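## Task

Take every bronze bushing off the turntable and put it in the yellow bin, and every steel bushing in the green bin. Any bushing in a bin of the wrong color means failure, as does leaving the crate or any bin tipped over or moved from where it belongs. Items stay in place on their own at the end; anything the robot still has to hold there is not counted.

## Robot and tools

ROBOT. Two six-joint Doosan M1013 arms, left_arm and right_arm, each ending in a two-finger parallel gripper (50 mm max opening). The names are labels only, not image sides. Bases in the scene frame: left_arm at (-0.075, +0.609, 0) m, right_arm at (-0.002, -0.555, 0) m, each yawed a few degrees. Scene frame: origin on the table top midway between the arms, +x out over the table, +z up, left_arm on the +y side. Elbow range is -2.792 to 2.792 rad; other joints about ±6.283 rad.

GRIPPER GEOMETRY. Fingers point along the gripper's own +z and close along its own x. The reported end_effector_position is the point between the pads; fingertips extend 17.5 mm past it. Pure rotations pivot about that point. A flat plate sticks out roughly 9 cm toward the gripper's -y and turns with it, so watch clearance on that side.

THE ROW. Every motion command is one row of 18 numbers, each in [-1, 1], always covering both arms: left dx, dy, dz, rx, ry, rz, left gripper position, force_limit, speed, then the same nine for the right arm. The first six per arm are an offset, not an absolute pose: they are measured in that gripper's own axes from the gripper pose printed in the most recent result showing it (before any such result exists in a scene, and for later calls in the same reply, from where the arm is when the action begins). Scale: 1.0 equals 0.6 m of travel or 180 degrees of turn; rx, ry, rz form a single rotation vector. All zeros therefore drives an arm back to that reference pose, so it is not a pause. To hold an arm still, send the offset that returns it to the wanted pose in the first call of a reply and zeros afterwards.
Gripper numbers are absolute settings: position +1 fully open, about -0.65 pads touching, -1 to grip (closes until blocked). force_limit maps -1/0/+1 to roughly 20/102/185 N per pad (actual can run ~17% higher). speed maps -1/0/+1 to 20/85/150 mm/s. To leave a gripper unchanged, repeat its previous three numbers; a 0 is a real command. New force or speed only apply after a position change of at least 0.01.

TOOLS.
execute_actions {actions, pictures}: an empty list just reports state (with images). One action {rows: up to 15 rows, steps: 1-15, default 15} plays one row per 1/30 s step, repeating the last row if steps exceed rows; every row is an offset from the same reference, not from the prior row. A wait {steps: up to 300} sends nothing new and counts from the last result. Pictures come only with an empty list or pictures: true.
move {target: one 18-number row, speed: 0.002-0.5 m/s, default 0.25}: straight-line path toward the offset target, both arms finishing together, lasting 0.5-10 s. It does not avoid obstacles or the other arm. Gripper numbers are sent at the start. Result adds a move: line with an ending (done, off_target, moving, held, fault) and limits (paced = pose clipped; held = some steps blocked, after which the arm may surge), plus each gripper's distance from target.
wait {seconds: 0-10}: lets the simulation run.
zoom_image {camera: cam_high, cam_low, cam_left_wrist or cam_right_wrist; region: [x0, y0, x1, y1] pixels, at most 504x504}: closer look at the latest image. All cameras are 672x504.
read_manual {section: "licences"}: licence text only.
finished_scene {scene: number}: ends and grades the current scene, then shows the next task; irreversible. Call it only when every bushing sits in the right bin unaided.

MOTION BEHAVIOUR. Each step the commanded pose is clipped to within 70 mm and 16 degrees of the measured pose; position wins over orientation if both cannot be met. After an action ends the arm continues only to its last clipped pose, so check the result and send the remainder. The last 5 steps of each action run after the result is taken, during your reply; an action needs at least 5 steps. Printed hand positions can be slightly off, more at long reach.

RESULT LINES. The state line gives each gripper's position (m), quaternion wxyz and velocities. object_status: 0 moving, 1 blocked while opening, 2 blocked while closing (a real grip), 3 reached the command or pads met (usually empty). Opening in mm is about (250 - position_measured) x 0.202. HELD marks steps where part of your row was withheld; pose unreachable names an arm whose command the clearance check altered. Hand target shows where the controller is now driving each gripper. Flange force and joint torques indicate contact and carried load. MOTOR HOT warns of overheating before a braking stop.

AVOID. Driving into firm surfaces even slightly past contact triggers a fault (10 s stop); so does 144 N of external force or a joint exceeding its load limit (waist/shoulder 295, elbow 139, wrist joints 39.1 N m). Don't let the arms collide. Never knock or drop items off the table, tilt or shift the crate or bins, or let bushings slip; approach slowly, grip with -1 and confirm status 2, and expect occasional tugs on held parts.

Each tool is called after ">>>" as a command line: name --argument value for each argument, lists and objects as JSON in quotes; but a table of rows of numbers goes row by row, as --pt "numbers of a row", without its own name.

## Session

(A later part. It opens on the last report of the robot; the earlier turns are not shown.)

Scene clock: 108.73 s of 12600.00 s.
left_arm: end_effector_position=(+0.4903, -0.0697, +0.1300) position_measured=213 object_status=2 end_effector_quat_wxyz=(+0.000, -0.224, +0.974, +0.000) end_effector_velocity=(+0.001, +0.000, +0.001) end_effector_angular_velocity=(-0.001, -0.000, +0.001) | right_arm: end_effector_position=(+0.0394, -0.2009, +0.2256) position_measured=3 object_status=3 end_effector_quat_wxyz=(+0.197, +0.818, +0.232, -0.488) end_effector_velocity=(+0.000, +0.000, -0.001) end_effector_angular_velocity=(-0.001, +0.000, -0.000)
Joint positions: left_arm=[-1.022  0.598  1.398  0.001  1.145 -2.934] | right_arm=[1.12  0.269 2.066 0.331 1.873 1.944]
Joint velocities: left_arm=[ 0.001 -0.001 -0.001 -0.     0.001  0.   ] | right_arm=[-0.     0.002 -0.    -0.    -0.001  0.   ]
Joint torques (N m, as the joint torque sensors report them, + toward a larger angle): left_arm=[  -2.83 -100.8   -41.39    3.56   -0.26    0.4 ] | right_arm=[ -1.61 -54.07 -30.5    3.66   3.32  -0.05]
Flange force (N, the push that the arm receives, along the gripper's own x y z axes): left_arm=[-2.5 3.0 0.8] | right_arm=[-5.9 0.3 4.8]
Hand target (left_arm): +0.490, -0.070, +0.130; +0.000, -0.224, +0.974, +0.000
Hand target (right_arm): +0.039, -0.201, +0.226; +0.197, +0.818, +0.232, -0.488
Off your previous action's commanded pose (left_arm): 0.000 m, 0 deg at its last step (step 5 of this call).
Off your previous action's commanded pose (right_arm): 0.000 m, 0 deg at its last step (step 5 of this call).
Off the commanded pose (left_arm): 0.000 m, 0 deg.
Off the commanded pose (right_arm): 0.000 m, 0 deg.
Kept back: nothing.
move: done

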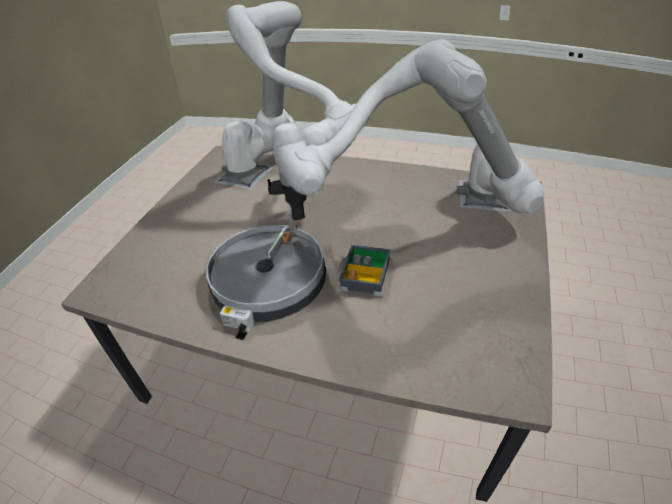

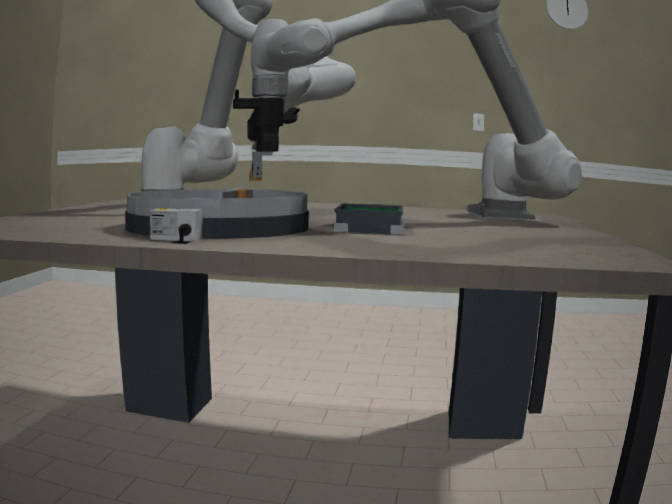

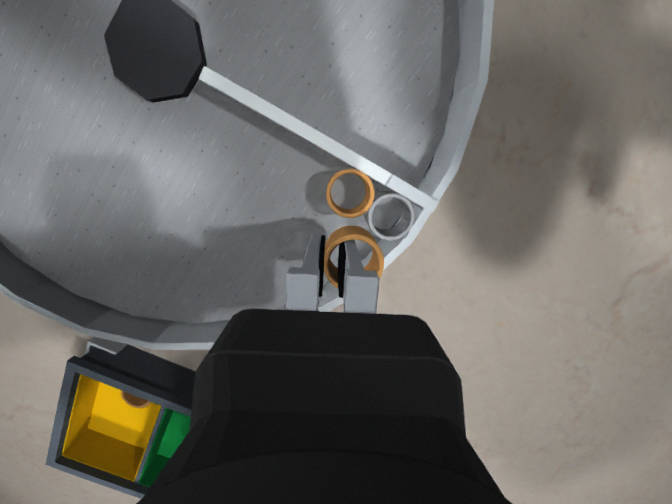

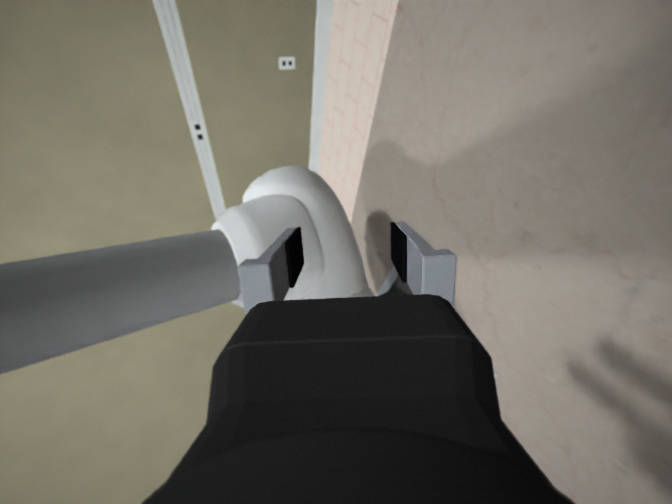

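>>> move --target '[-0.3651,0.3605,0.0417,0,0,0,-1,-0.3,-0.5, 0,0,0,0,0,0,1,0,0]' --speed 0.3

>>> move --target '[0,0,0.1125,0,0,0,-1,-0.3,-0.5, 0,0,0,0,0,0,1,0,0]' --speed 0.12

Scene clock: 110.67 s of 12600.00 s.
left_arm: end_effector_position=(+0.5930, +0.2206, +0.1051) position_measured=213 object_status=2 end_effector_quat_wxyz=(+0.000, -0.224, +0.975, +0.000) end_effector_velocity=(-0.001, +0.000, +0.000) end_effector_angular_velocity=(-0.000, +0.000, +0.000) | right_arm: end_effector_position=(+0.0394, -0.2009, +0.2256) position_measured=3 object_status=3 end_effector_quat_wxyz=(+0.197, +0.818, +0.232, -0.488) end_effector_velocity=(+0.000, -0.000, -0.000) end_effector_angular_velocity=(+0.000, -0.001, +0.001)
Joint positions: left_arm=[-0.667  0.465  1.668  0.001  1.009 -2.579] | right_arm=[1.12  0.269 2.066 0.331 1.873 1.944]
Joint velocities: left_arm=[ 0.    -0.001  0.001 -0.001 -0.     0.   ] | right_arm=[-0.    -0.001 -0.    -0.002 -0.    -0.   ]
Joint torques (N m, as the joint torque sensors report them, + toward a larger angle): left_arm=[ -4.78 -85.86 -37.97   3.64  -0.32   0.22] | right_arm=[ -0.33 -52.19 -30.02   3.69   3.36   0.12]
Flange force (N, the push that the arm receives, along the gripper's own x y z axes): left_arm=[-5.0 3.8 1.0] | right_arm=[-8.6 3.7 4.3]
Hand target (left_arm): +0.593, +0.221, +0.105; +0.000, -0.224, +0.975, +0.000
Hand target (right_arm): +0.039, -0.201, +0.226; +0.197, +0.818, +0.232, -0.488
Off the commanded pose (left_arm): 0.000 m, 0 deg.
Off the commanded pose (right_arm): 0.000 m, 0 deg.
Kept back: nothing.
move: done

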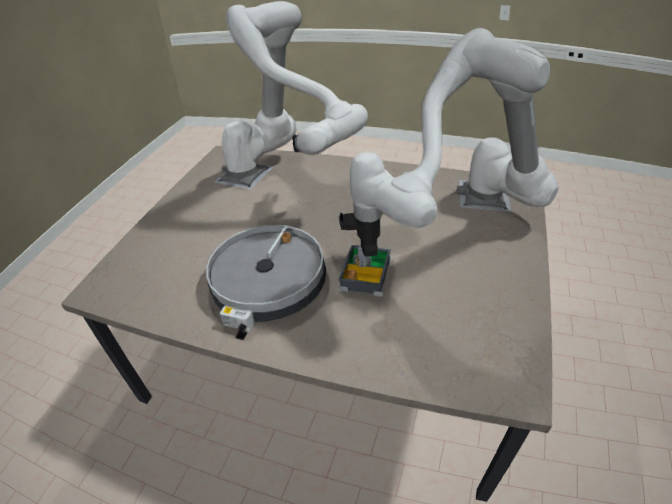

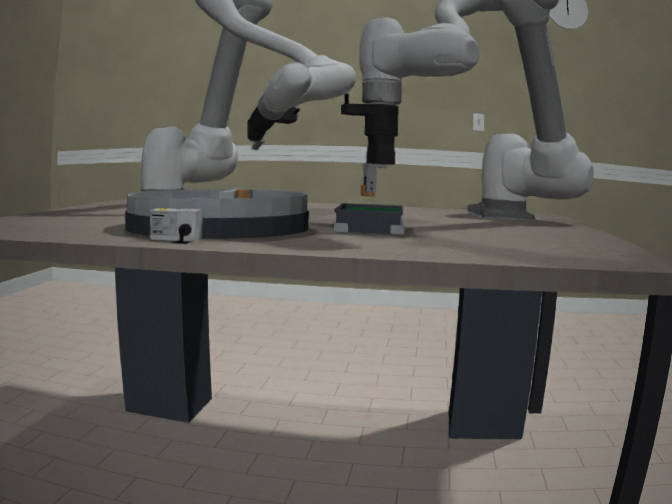

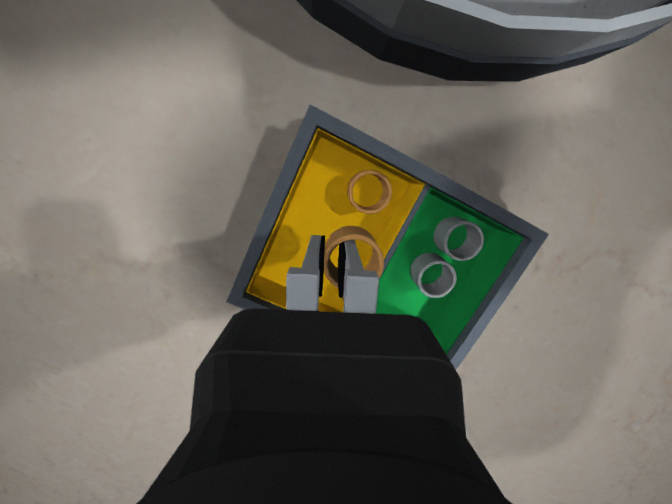

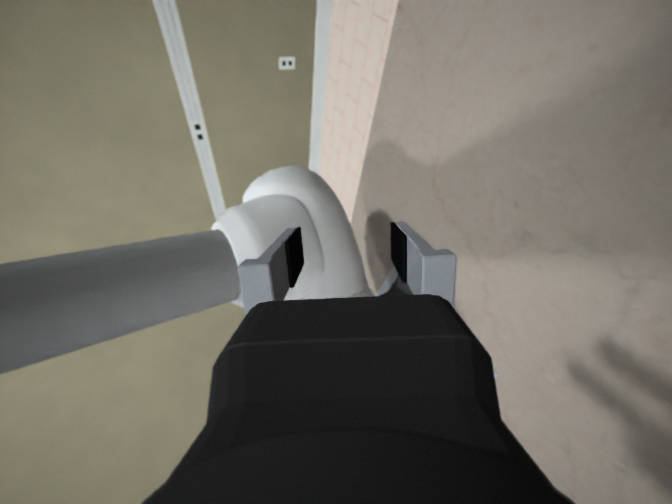

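Scene clock: 111.57 s of 12600.00 s.
left_arm: end_effector_position=(+0.5930, +0.2205, +0.0376) position_measured=213 object_status=2 end_effector_quat_wxyz=(+0.000, -0.224, +0.975, +0.000) end_effector_velocity=(-0.001, -0.001, -0.001) end_effector_angular_velocity=(+0.000, +0.000, -0.001) | right_arm: end_effector_position=(+0.0394, -0.2009, +0.2256) position_measured=3 object_status=3 end_effector_quat_wxyz=(+0.197, +0.818, +0.232, -0.488) end_effector_velocity=(+0.000, -0.000, -0.000) end_effector_angular_velocity=(-0.000, -0.000, +0.000)
Joint positions: left_arm=[-0.667  0.528  1.711  0.001  0.902 -2.579] | right_arm=[1.12  0.269 2.066 0.331 1.873 1.944]
Joint velocities: left_arm=[-0.001  0.001  0.    -0.    -0.001 -0.001] | right_arm=[-0.     0.     0.    -0.001 -0.     0.   ]
Joint torques (N m, as the joint torque sensors report them, + toward a larger angle): left_arm=[ -1.92 -87.98 -35.29   3.23  -0.11   0.11] | right_arm=[ -1.18 -54.23 -30.82   3.56   3.36  -0.21]
Flange force (N, the push that the arm receives, along the gripper's own x y z axes): left_arm=[-0.6 2.4 0.2] | right_arm=[-5.2 0.7 5.0]
Hand target (left_arm): +0.593, +0.221, +0.038; +0.000, -0.224, +0.975, +0.000
Hand target (right_arm): +0.039, -0.201, +0.226; +0.197, +0.818, +0.232, -0.488
Off the commanded pose (left_arm): 0.000 m, 0 deg.
Off the commanded pose (right_arm): 0.000 m, 0 deg.
Kept back: nothing.
move: done

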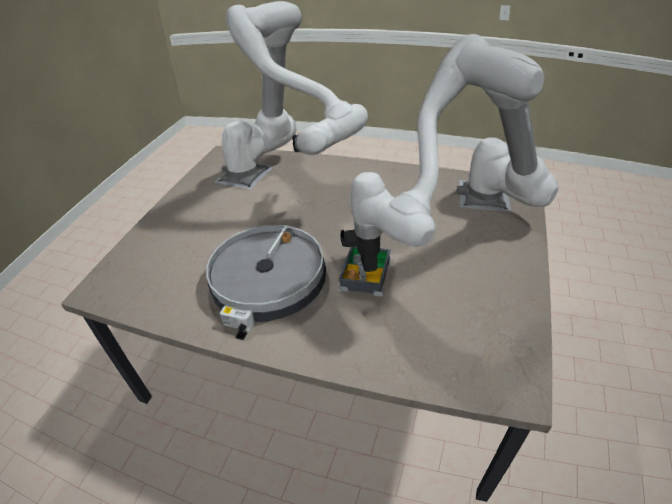

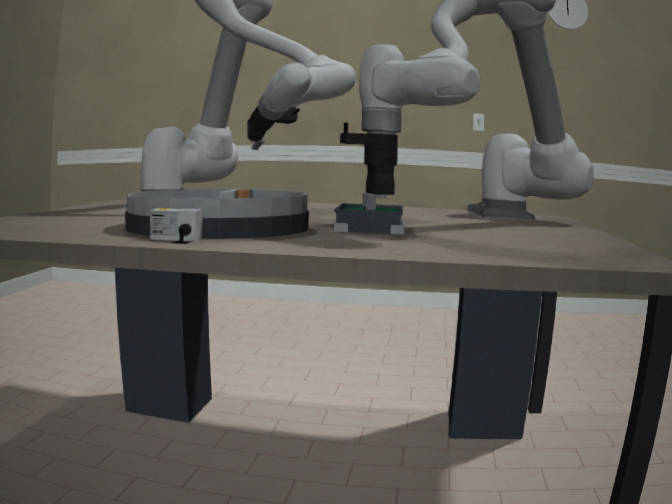

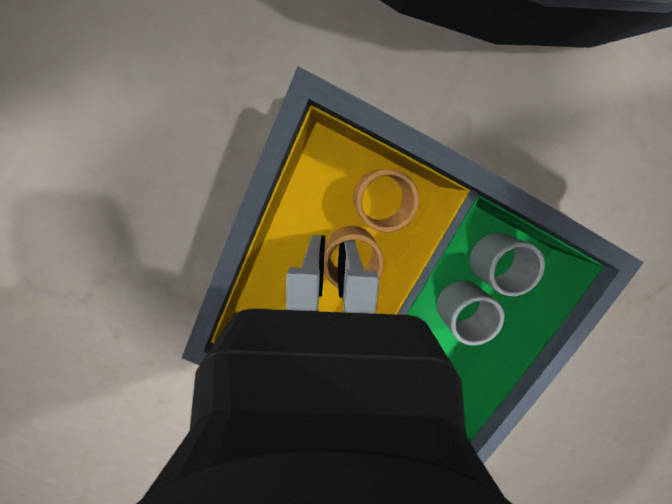

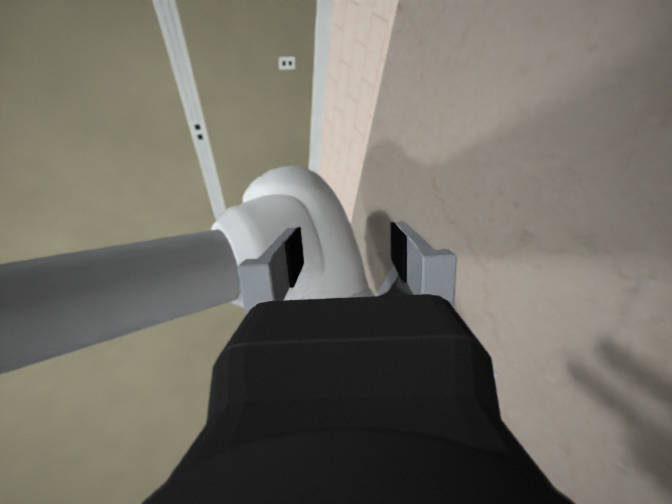

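>>> execute_actions --actions '[{"rows": [[0,0,0.001,0,0,0,-1,-0.3,-0.5, 0,0,0,0,0,0,1,0,0],[0,0,0.002,0,0,0,-1,-0.3,-0.5, 0,0,0,0,0,0,1,0,0],[0,0,0.003,0,0,0,-1,-0.3,-0.5, 0,0,0,0,0,0,1,0,0],[0,0,0.004,0,0,0,-1,-0.3,-0.5, 0,0,0,0,0,0,1,0,0],[0,0,0.0052,0,0,0,-1,-0.3,-0.5, 0,0,0,0,0,0,1,0,0],[0,0,0.0052,0,0,0,-1,-0.3,-0.5, 0,0,0,0,0,0,1,0,0],[0,0,0.0052,0,0,0,-1,-0.3,-0.5, 0,0,0,0,0,0,1,0,0],[0,0,0.0052,0,0,0,-1,-0.3,-0.5, 0,0,0,0,0,0,1,0,0],[0,0,0.0052,0,0,0,-1,-0.3,-0.5, 0,0,0,0,0,0,1,0,0],[0,0,0.0052,0,0,0,-1,-0.3,-0.5, 0,0,0,0,0,0,1,0,0],[0,0,0.0052,0,0,0,-0.18,-0.5,0, 0,0,0,0,0,0,1,0,0]], "steps": 15}]'

>>> move --target '[0,0,-0.131,0,0,0,-0.18,-0.5,0, 0,0,0,0,0,0,1,0,0]' --speed 0.15

>>> move --target '[0.3624,-0.4129,0.02,0,0,0,-0.18,-0.5,0, 0,0,0,0,0,0,1,0,0]' --speed 0.35

>>> zoom_image --camera "cam_left_wrist" --region '[280, 190, 420, 300]'

Scene clock: 112.87 s of 12600.00 s.
left_arm: end_effector_position=(+0.5930, +0.2205, +0.0345) position_measured=213 object_status=2 end_effector_quat_wxyz=(+0.000, -0.224, +0.975, +0.000) end_effector_velocity=(+0.000, -0.001, -0.000) end_effector_angular_velocity=(-0.001, -0.001, +0.000) | right_arm: end_effector_position=(+0.0394, -0.2009, +0.2256) position_measured=3 object_status=3 end_effector_quat_wxyz=(+0.197, +0.818, +0.232, -0.488) end_effector_velocity=(+0.000, -0.000, -0.000) end_effector_angular_velocity=(+0.000, -0.001, +0.001)
Joint positions: left_arm=[-0.667  0.531  1.713  0.001  0.897 -2.579] | right_arm=[1.12  0.269 2.066 0.331 1.873 1.944]
Joint velocities: left_arm=[-0.001  0.001 -0.    -0.    -0.001 -0.001] | right_arm=[ 0.    -0.     0.    -0.001 -0.    -0.   ]
Joint torques (N m, as the joint torque sensors report them, + toward a larger angle): left_arm=[ -2.66 -88.83 -35.19   2.97   0.02   0.01] | right_arm=[ -0.82 -53.5  -30.77   3.65   3.47   0.09]
Flange force (N, the push that the arm receives, along the gripper's own x y z axes): left_arm=[-2.3 2.5 1.1] | right_arm=[-7.1 2.5 5.6]
Steps of this call (steps 1 to 29: nothing new was sent; steps 30 to 39: the first 10 steps of this action). Readings (end_effector_position | what the end effector reports):
30: left_arm (+0.5930, +0.2205, +0.0375) | right_arm (+0.0394, -0.2009, +0.2256) | left_arm position_measured=213 object_status=2 | right_arm position_measured=3 object_status=3
31: left_arm (+0.5930, +0.2205, +0.0373) | right_arm (+0.0394, -0.2009, +0.2256) | left_arm position_measured=213 object_status=2 | right_arm position_measured=3 object_status=3
33: left_arm (+0.5930, +0.2205, +0.0364) | right_arm (+0.0394, -0.2009, +0.2256) | left_arm position_measured=213 object_status=2 | right_arm position_measured=3 object_status=3
37: left_arm (+0.5930, +0.2205, +0.0346) | right_arm (+0.0394, -0.2009, +0.2256) | left_arm position_measured=213 object_status=2 | right_arm position_measured=3 object_status=3
39: the state above

Scene clock: 114.07 s of 12600.00 s.
left_arm: end_effector_position=(+0.5930, +0.2206, +0.1131) position_measured=179 object_status=3 end_effector_quat_wxyz=(+0.000, -0.224, +0.975, +0.000) end_effector_velocity=(+0.000, +0.000, +0.000) end_effector_angular_velocity=(-0.000, +0.000, +0.001) | right_arm: end_effector_position=(+0.0394, -0.2009, +0.2256) position_measured=3 object_status=3 end_effector_quat_wxyz=(+0.197, +0.818, +0.232, -0.488) end_effector_velocity=(+0.000, +0.000, -0.000) end_effector_angular_velocity=(+0.001, -0.001, -0.000)
Joint positions: left_arm=[-0.667  0.458  1.662  0.001  1.022 -2.579] | right_arm=[1.12  0.269 2.066 0.331 1.873 1.944]
Joint velocities: left_arm=[ 0.001  0.    -0.001 -0.     0.001  0.   ] | right_arm=[-0.    -0.    -0.    -0.    -0.001  0.   ]
Joint torques (N m, as the joint torque sensors report them, + toward a larger angle): left_arm=[ -2.85 -83.61 -37.33   3.32  -0.08   0.44] | right_arm=[ -0.66 -54.06 -30.14   3.46   3.37   0.06]
Flange force (N, the push that the arm receives, along the gripper's own x y z axes): left_arm=[-2.3 2.2 -0.6] | right_arm=[-6.0 1.6 3.8]
Hand target (left_arm): +0.593, +0.221, +0.113; +0.000, -0.224, +0.975, +0.000
Hand target (right_arm): +0.039, -0.201, +0.226; +0.197, +0.818, +0.232, -0.488
Off your previous action's commanded pose (left_arm): 0.000 m, 0 deg at its last step (step 5 of this call).
Off your previous action's commanded pose (right_arm): 0.000 m, 0 deg at its last step (step 5 of this call).
Off the commanded pose (left_arm): 0.000 m, 0 deg.
Off the commanded pose (right_arm): 0.000 m, 0 deg.
Kept back: nothing.
move: done

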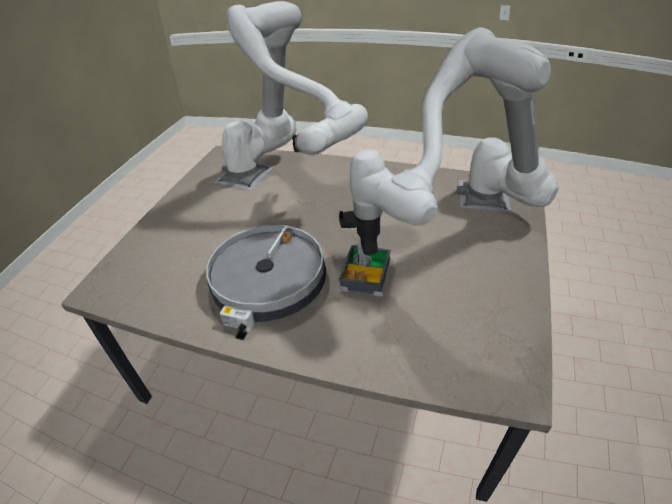

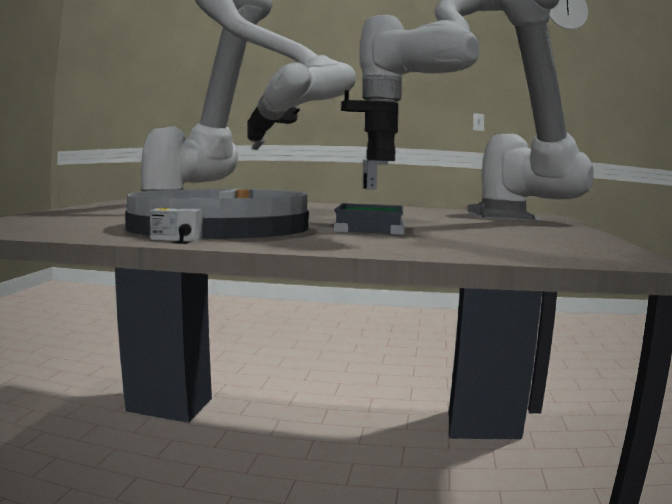

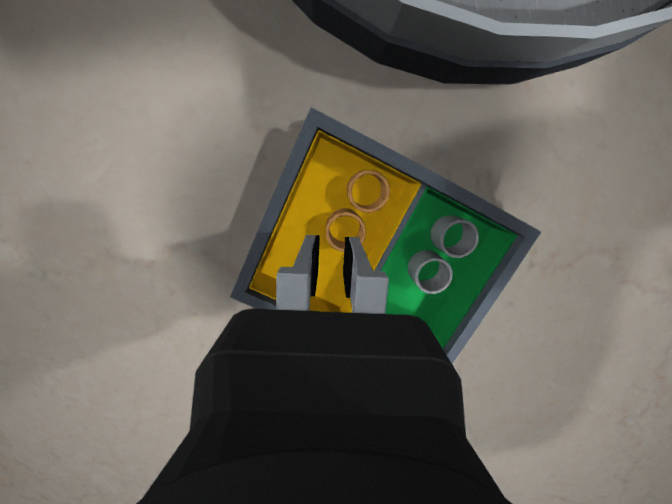

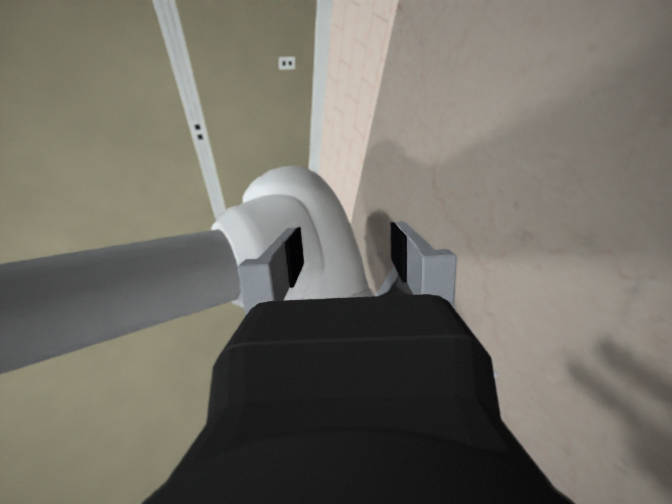

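Scene clock: 115.47 s of 12600.00 s.
left_arm: end_effector_position=(+0.5055, -0.0972, +0.1010) position_measured=179 object_status=3 end_effector_quat_wxyz=(+0.000, -0.224, +0.974, +0.000) end_effector_velocity=(-0.000, -0.002, +0.000) end_effector_angular_velocity=(-0.001, -0.000, -0.003) | right_arm: end_effector_position=(+0.0394, -0.2009, +0.2256) position_measured=3 object_status=3 end_effector_quat_wxyz=(+0.197, +0.818, +0.232, -0.488) end_effector_velocity=(-0.000, +0.000, -0.000) end_effector_angular_velocity=(-0.001, +0.001, -0.001)
Joint positions: left_arm=[-1.028  0.664  1.342  0.001  1.136 -2.94 ] | right_arm=[1.12  0.269 2.066 0.331 1.873 1.944]
Joint velocities: left_arm=[-0.002  0.001 -0.002 -0.     0.     0.001] | right_arm=[-0.     0.001 -0.     0.001  0.     0.   ]
Joint torques (N m, as the joint torque sensors report them, + toward a larger angle): left_arm=[  -2.89 -107.14  -40.93    3.78   -0.35    0.21] | right_arm=[ -1.29 -53.5  -30.4    3.71   3.46  -0.08]
Flange force (N, the push that the arm receives, along the gripper's own x y z axes): left_arm=[-2.6 0.1 2.0] | right_arm=[-6.4 1.1 4.9]
Hand target (left_arm): +0.505, -0.097, +0.101; +0.000, -0.224, +0.975, +0.000
Hand target (right_arm): +0.039, -0.201, +0.226; +0.197, +0.818, +0.232, -0.488
Off the commanded pose (left_arm): 0.000 m, 0 deg.
Off the commanded pose (right_arm): 0.000 m, 0 deg.
Kept back: nothing.
move: done

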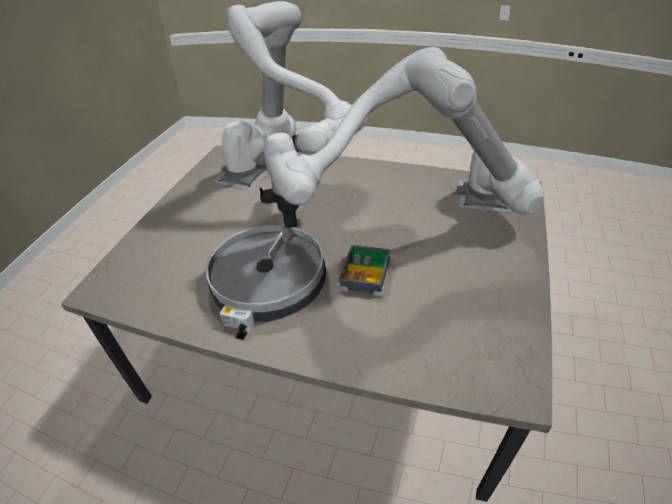

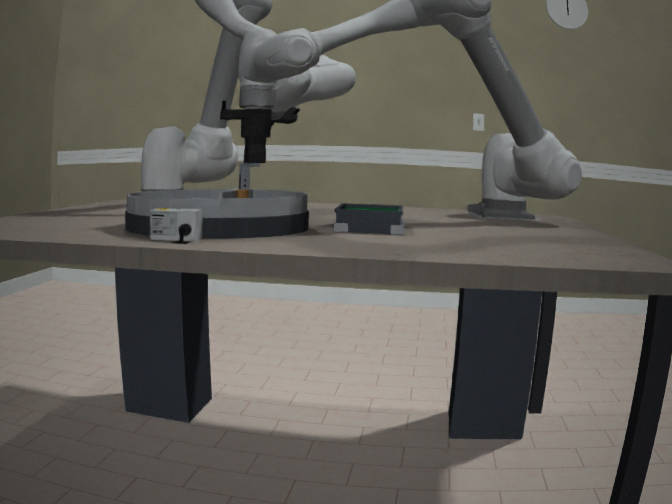

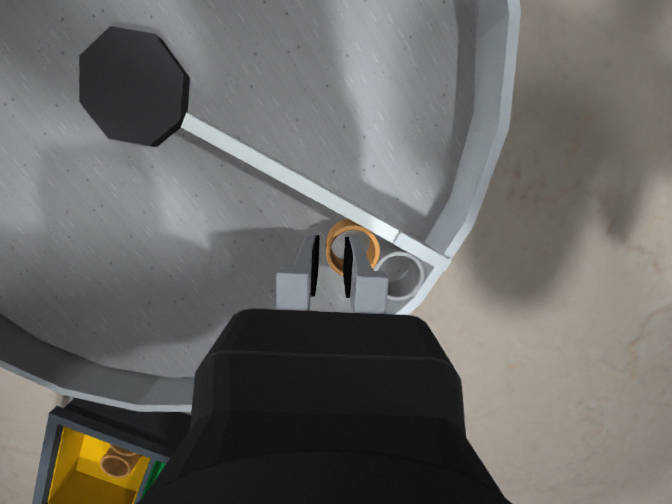

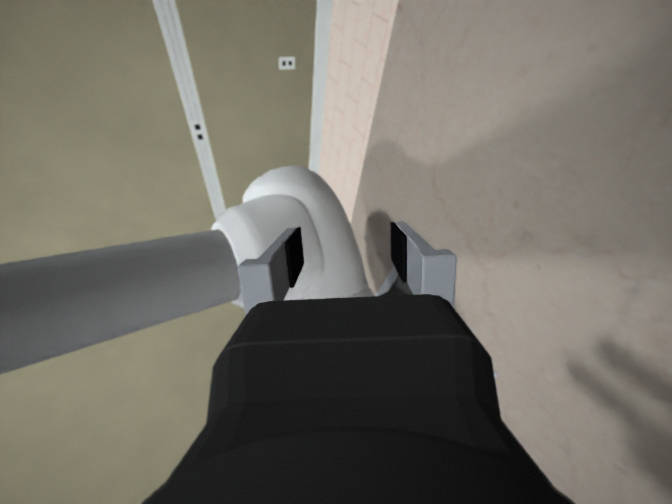

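Region (280, 190, 420, 300) of cam_left_wrist's 672x504 image, scaled by 3.600, with more detail than that image has; it fills the top 396 rows of this view, and the rest is white.

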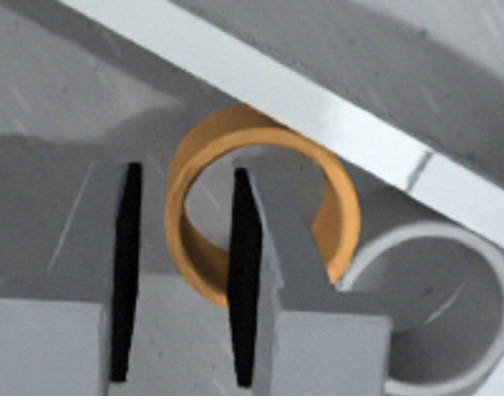

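>>> execute_actions --actions '[]'

Scene clock: 116.23 s of 12600.00 s.
left_arm: end_effector_position=(+0.5055, -0.0973, +0.1010) position_measured=179 object_status=3 end_effector_quat_wxyz=(+0.000, -0.224, +0.975, +0.000) end_effector_velocity=(+0.000, +0.000, -0.001) end_effector_angular_velocity=(+0.001, +0.001, +0.001) | right_arm: end_effector_position=(+0.0394, -0.2009, +0.2256) position_measured=3 object_status=3 end_effector_quat_wxyz=(+0.197, +0.818, +0.232, -0.488) end_effector_velocity=(-0.000, +0.001, -0.000) end_effector_angular_velocity=(+0.000, +0.001, -0.001)
Joint positions: left_arm=[-1.028  0.664  1.342  0.001  1.136 -2.94 ] | right_arm=[1.12  0.269 2.066 0.331 1.873 1.944]
Joint velocities: left_arm=[ 0.001  0.001  0.    -0.     0.    -0.001] | right_arm=[-0.     0.001 -0.     0.002 -0.001  0.   ]
Joint torques (N m, as the joint torque sensors report them, + toward a larger angle): left_arm=[  -5.11 -105.31  -39.97    3.37   -0.01    0.36] | right_arm=[  0.44 -53.23 -29.98   3.57   3.45  -0.02]
Flange force (N, the push that the arm receives, along the gripper's own x y z axes): left_arm=[-5.3 1.2 0.8] | right_arm=[-5.7 3.6 3.3]
Hand target (left_arm): +0.505, -0.097, +0.101; +0.000, -0.224, +0.975, +0.000
Hand target (right_arm): +0.039, -0.201, +0.226; +0.197, +0.818, +0.232, -0.488
Off the commanded pose (left_arm): 0.000 m, 0 deg.
Off the commanded pose (right_arm): 0.000 m, 0 deg.
Kept back: nothing.
Steps of this call (steps 1 to 23: nothing new was sent). Readings (end_effector_position | what the end effector reports):
1: left_arm (+0.5055, -0.0973, +0.1010) | right_arm (+0.0394, -0.2009, +0.2256) | left_arm position_measured=179 object_status=3 | right_arm position_measured=3 object_status=3
2: left_arm (+0.5055, -0.0973, +0.1010) | right_arm (+0.0394, -0.2009, +0.2256) | left_arm position_measured=179 object_status=3 | right_arm position_measured=3 object_status=3
4: left_arm (+0.5055, -0.0973, +0.1010) | right_arm (+0.0394, -0.2009, +0.2256) | left_arm position_measured=179 object_status=3 | right_arm position_measured=3 object_status=3
8: left_arm (+0.5055, -0.0973, +0.1010) | right_arm (+0.0394, -0.2009, +0.2256) | left_arm position_measured=179 object_status=3 | right_arm position_measured=3 object_status=3
23: the state above

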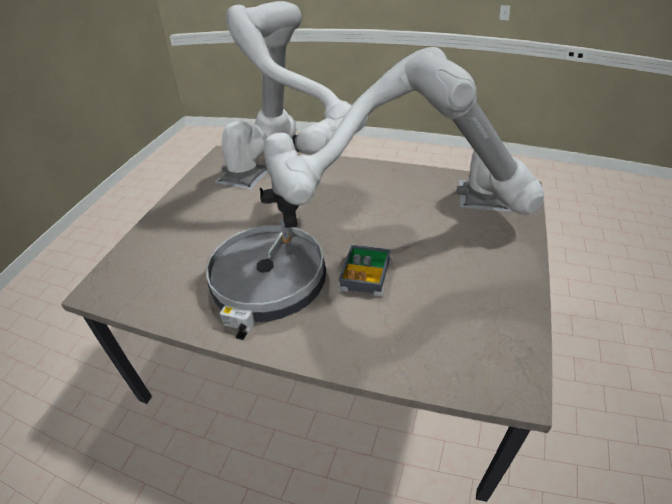

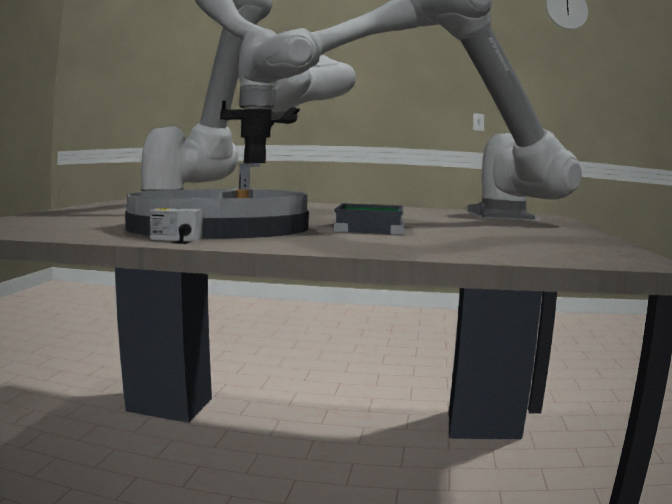

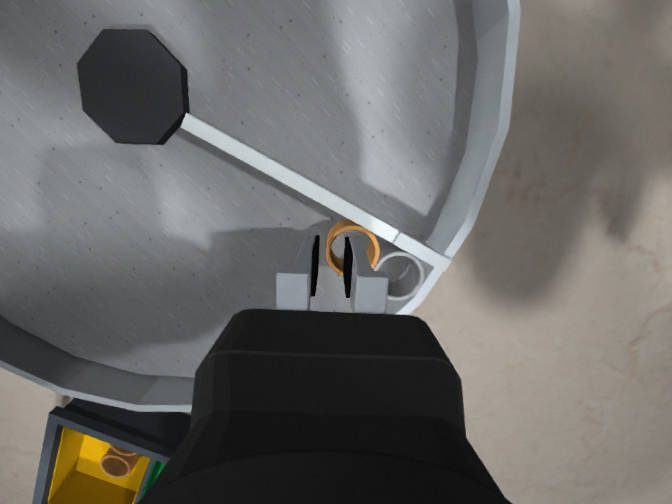

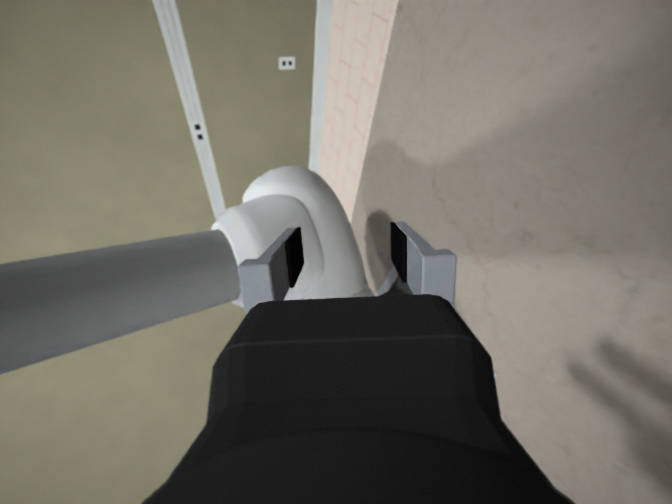

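>>> execute_actions --actions '[{"rows": [[0,-0.0018,0,0,0,0,-0.18,-0.5,0, 0,0,0,0,0,0,1,0,0]], "steps": 10}]'

>>> execute_actions --actions '[]'

>>> zoom_image --camera "cam_left_wrist" --region '[280, 190, 420, 300]'

Scene clock: 116.57 s of 12600.00 s.
left_arm: end_effector_position=(+0.5059, -0.0982, +0.1010) position_measured=179 object_status=3 end_effector_quat_wxyz=(+0.000, -0.224, +0.975, +0.000) end_effector_velocity=(+0.000, -0.001, -0.001) end_effector_angular_velocity=(+0.001, +0.001, +0.001) | right_arm: end_effector_position=(+0.0394, -0.2009, +0.2256) position_measured=3 object_status=3 end_effector_quat_wxyz=(+0.197, +0.818, +0.232, -0.488) end_effector_velocity=(+0.000, -0.000, +0.000) end_effector_angular_velocity=(-0.001, +0.000, +0.000)
Joint positions: left_arm=[-1.028  0.666  1.339  0.001  1.137 -2.94 ] | right_arm=[1.12  0.269 2.066 0.331 1.873 1.944]
Joint velocities: left_arm=[-0.     0.002 -0.002 -0.     0.002 -0.001] | right_arm=[-0.  0.  0. -0.  0. -0.]
Joint torques (N m, as the joint torque sensors report them, + toward a larger angle): left_arm=[  -3.16 -108.18  -39.99    3.78   -0.2     0.18] | right_arm=[ -0.73 -53.72 -30.52   3.53   3.37   0.09]
Flange force (N, the push that the arm receives, along the gripper's own x y z axes): left_arm=[-4.0 -2.4 2.2] | right_arm=[-6.0 2.0 4.6]
Steps of this call (steps 1 to 5: nothing new was sent; steps 6 to 10: the first 5 steps of this action). Readings (end_effector_position | what the end effector reports):
6: left_arm (+0.5055, -0.0973, +0.1010) | right_arm (+0.0394, -0.2009, +0.2256) | left_arm position_measured=179 object_status=3 | right_arm position_measured=3 object_status=3
7: left_arm (+0.5057, -0.0977, +0.1010) | right_arm (+0.0394, -0.2009, +0.2256) | left_arm position_measured=179 object_status=3 | right_arm position_measured=3 object_status=3
9: left_arm (+0.5059, -0.0982, +0.1010) | right_arm (+0.0394, -0.2009, +0.2256) | left_arm position_measured=179 object_status=3 | right_arm position_measured=3 object_status=3
10: the state above

Scene clock: 116.73 s of 12600.00 s.
left_arm: end_effector_position=(+0.5059, -0.0983, +0.1010) position_measured=179 object_status=3 end_effector_quat_wxyz=(+0.000, -0.224, +0.975, +0.000) end_effector_velocity=(-0.000, -0.000, -0.001) end_effector_angular_velocity=(+0.001, +0.000, -0.001) | right_arm: end_effector_position=(+0.0394, -0.2009, +0.2256) position_measured=3 object_status=3 end_effector_quat_wxyz=(+0.197, +0.818, +0.232, -0.488) end_effector_velocity=(-0.000, +0.000, +0.000) end_effector_angular_velocity=(+0.001, -0.000, -0.001)
Joint positions: left_arm=[-1.028  0.666  1.339  0.001  1.137 -2.94 ] | right_arm=[1.12  0.269 2.066 0.331 1.873 1.944]
Joint velocities: left_arm=[-0.001  0.001 -0.001  0.     0.     0.   ] | right_arm=[-0.    -0.    -0.     0.001 -0.001 -0.   ]
Joint torques (N m, as the joint torque sensors report them, + toward a larger angle): left_arm=[  -3.97 -105.68  -40.87    3.55   -0.12    0.39] | right_arm=[ -1.28 -54.74 -30.53   3.65   3.44   0.05]
Flange force (N, the push that the arm receives, along the gripper's own x y z axes): left_arm=[-3.1 2.4 1.5] | right_arm=[-5.3 0.7 4.6]
Hand target (left_arm): +0.506, -0.098, +0.101; +0.000, -0.224, +0.975, +0.000
Hand target (right_arm): +0.039, -0.201, +0.226; +0.197, +0.818, +0.232, -0.488
Off the commanded pose (left_arm): 0.000 m, 0 deg.
Off the commanded pose (right_arm): 0.000 m, 0 deg.
Kept back: nothing.
Steps of this call (steps 1 to 5: the last 5 steps of your previous action). Readings (end_effector_position | what the end effector reports):
1: left_arm (+0.5059, -0.0982, +0.1010) | right_arm (+0.0394, -0.2009, +0.2256) | left_arm position_measured=179 object_status=3 | right_arm position_measured=3 object_status=3
2: left_arm (+0.5059, -0.0983, +0.1010) | right_arm (+0.0394, -0.2009, +0.2256) | left_arm position_measured=179 object_status=3 | right_arm position_measured=3 object_status=3
4: left_arm (+0.5059, -0.0983, +0.1010) | right_arm (+0.0394, -0.2009, +0.2256) | left_arm position_measured=179 object_status=3 | right_arm position_measured=3 object_status=3
5: the state above

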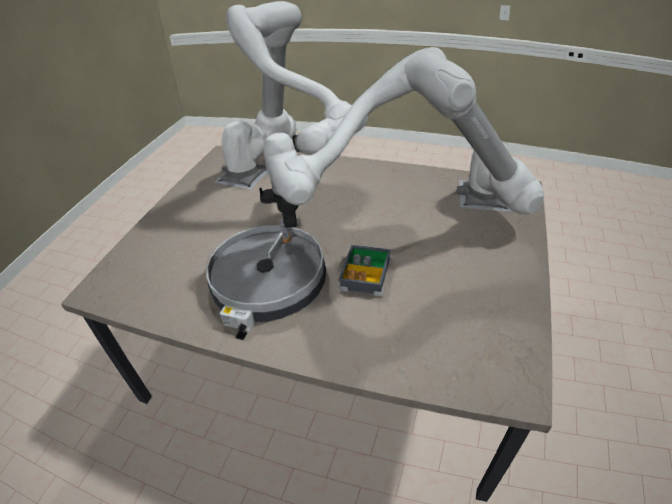

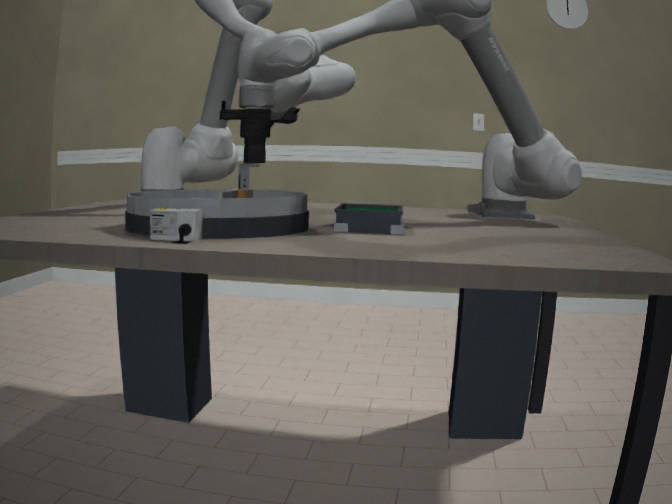

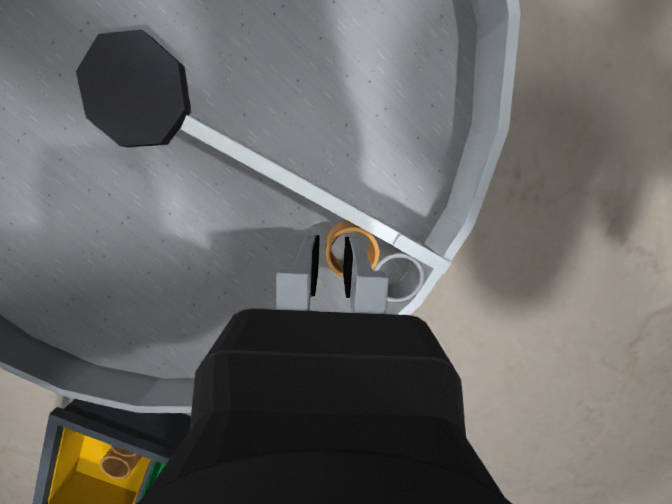

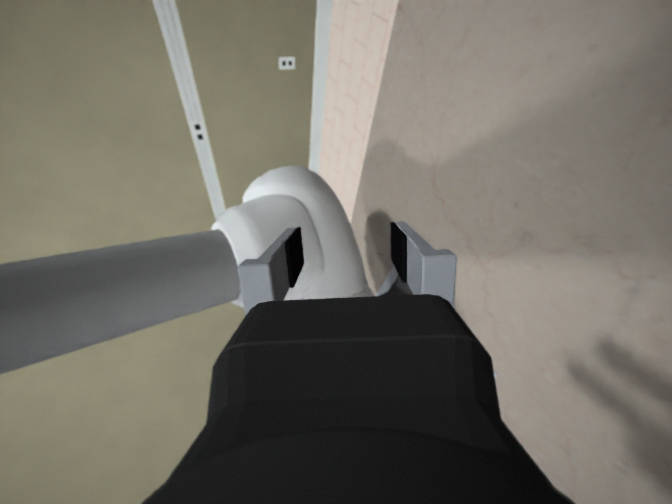

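Region (280, 190, 420, 300) of cam_left_wrist's 672x504 image, scaled by 3.600, with more detail than that image has; it fills the top 396 rows of this view, and the rest is white.

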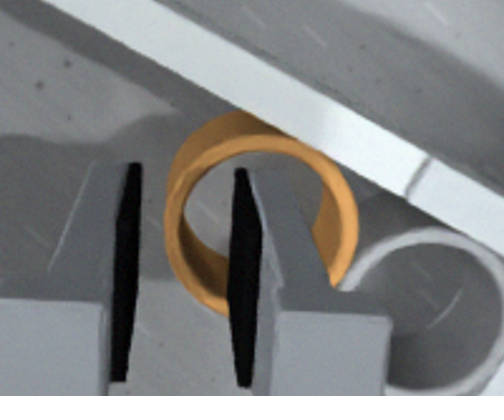

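>>> move --target '[0,0,0.0328,0,0,0,-0.18,-0.5,0, 0,0,0,0,0,0,1,0,0]' --speed 0.03

>>> execute_actions --actions '[{"rows": [[0,0,0,0,0,0,-1,-0.3,-0.5, 0,0,0,0,0,0,1,0,0]], "steps": 14}]'

Scene clock: 118.07 s of 12600.00 s.
left_arm: end_effector_position=(+0.5059, -0.0983, +0.0813) position_measured=179 object_status=3 end_effector_quat_wxyz=(+0.000, -0.224, +0.975, +0.000) end_effector_velocity=(+0.000, -0.000, +0.000) end_effector_angular_velocity=(-0.001, -0.000, -0.000) | right_arm: end_effector_position=(+0.0394, -0.2009, +0.2256) position_measured=3 object_status=3 end_effector_quat_wxyz=(+0.197, +0.818, +0.232, -0.488) end_effector_velocity=(+0.000, -0.001, +0.000) end_effector_angular_velocity=(-0.001, -0.001, +0.002)
Joint positions: left_arm=[-1.028  0.68   1.353  0.001  1.109 -2.94 ] | right_arm=[1.12  0.269 2.066 0.331 1.873 1.944]
Joint velocities: left_arm=[ 0.    -0.    -0.    -0.    -0.     0.001] | right_arm=[ 0.    -0.001 -0.    -0.002  0.001 -0.   ]
Joint torques (N m, as the joint torque sensors report them, + toward a larger angle): left_arm=[  -2.51 -106.05  -40.54    3.75   -0.3     0.1 ] | right_arm=[ -1.06 -53.81 -30.35   3.63   3.43   0.11]
Flange force (N, the push that the arm receives, along the gripper's own x y z axes): left_arm=[-1.9 3.3 0.4] | right_arm=[-6.2 1.4 4.6]
Hand target (left_arm): +0.506, -0.098, +0.081; +0.000, -0.224, +0.975, +0.000
Hand target (right_arm): +0.039, -0.201, +0.226; +0.197, +0.818, +0.232, -0.488
Off the commanded pose (left_arm): 0.000 m, 0 deg.
Off the commanded pose (right_arm): 0.000 m, 0 deg.
Kept back: nothing.
move: done

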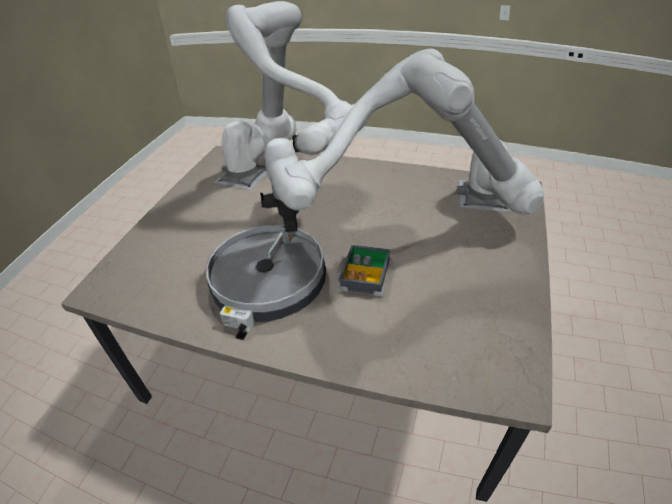

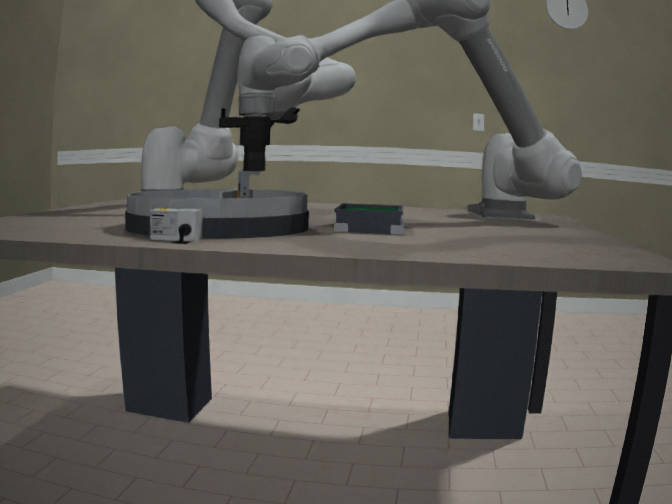

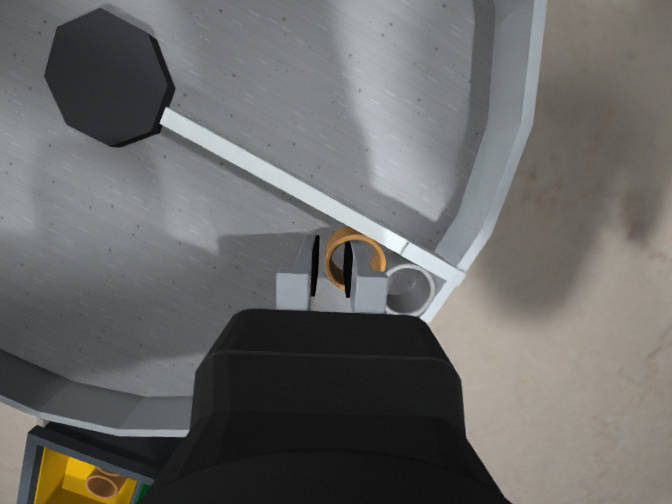

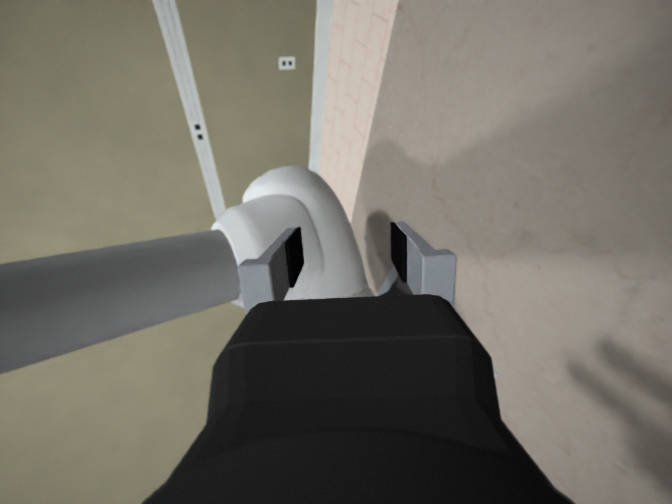

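Scene clock: 118.37 s of 12600.00 s.
left_arm: end_effector_position=(+0.5059, -0.0983, +0.0813) position_measured=213 object_status=0 end_effector_quat_wxyz=(+0.000, -0.224, +0.975, +0.000) end_effector_velocity=(+0.001, +0.000, +0.001) end_effector_angular_velocity=(-0.001, -0.001, +0.001) | right_arm: end_effector_position=(+0.0394, -0.2009, +0.2256) position_measured=3 object_status=3 end_effector_quat_wxyz=(+0.197, +0.818, +0.232, -0.488) end_effector_velocity=(-0.000, +0.000, -0.000) end_effector_angular_velocity=(+0.001, -0.001, +0.000)
Joint positions: left_arm=[-1.028  0.68   1.353  0.001  1.109 -2.94 ] | right_arm=[1.12  0.269 2.066 0.331 1.873 1.944]
Joint velocities: left_arm=[ 0.001 -0.001  0.    -0.    -0.    -0.001] | right_arm=[ 0.    -0.    -0.    -0.    -0.001 -0.   ]
Joint torques (N m, as the joint torque sensors report them, + toward a larger angle): left_arm=[  -1.73 -106.94  -39.48    3.82   -0.02   -0.07] | right_arm=[ -1.28 -54.06 -30.29   3.63   3.39   0.08]
Flange force (N, the push that the arm receives, along the gripper's own x y z axes): left_arm=[-2.0 -0.5 1.2] | right_arm=[-6.2 0.8 4.4]
Steps of this call (steps 1 to 9: the first 9 steps of this action). Readings (end_effector_position | what the end effector reports):
1: left_arm (+0.5059, -0.0983, +0.0813) | right_arm (+0.0394, -0.2009, +0.2256) | left_arm position_measured=183 object_status=0 | right_arm position_measured=3 object_status=3
2: left_arm (+0.5059, -0.0983, +0.0813) | right_arm (+0.0394, -0.2009, +0.2256) | left_arm position_measured=192 object_status=0 | right_arm position_measured=3 object_status=3
4: left_arm (+0.5059, -0.0983, +0.0813) | right_arm (+0.0394, -0.2009, +0.2256) | left_arm position_measured=209 object_status=0 | right_arm position_measured=3 object_status=3
8: left_arm (+0.5059, -0.0983, +0.0813) | right_arm (+0.0394, -0.2009, +0.2256) | left_arm position_measured=213 object_status=0 | right_arm position_measured=3 object_status=3
9: the state above


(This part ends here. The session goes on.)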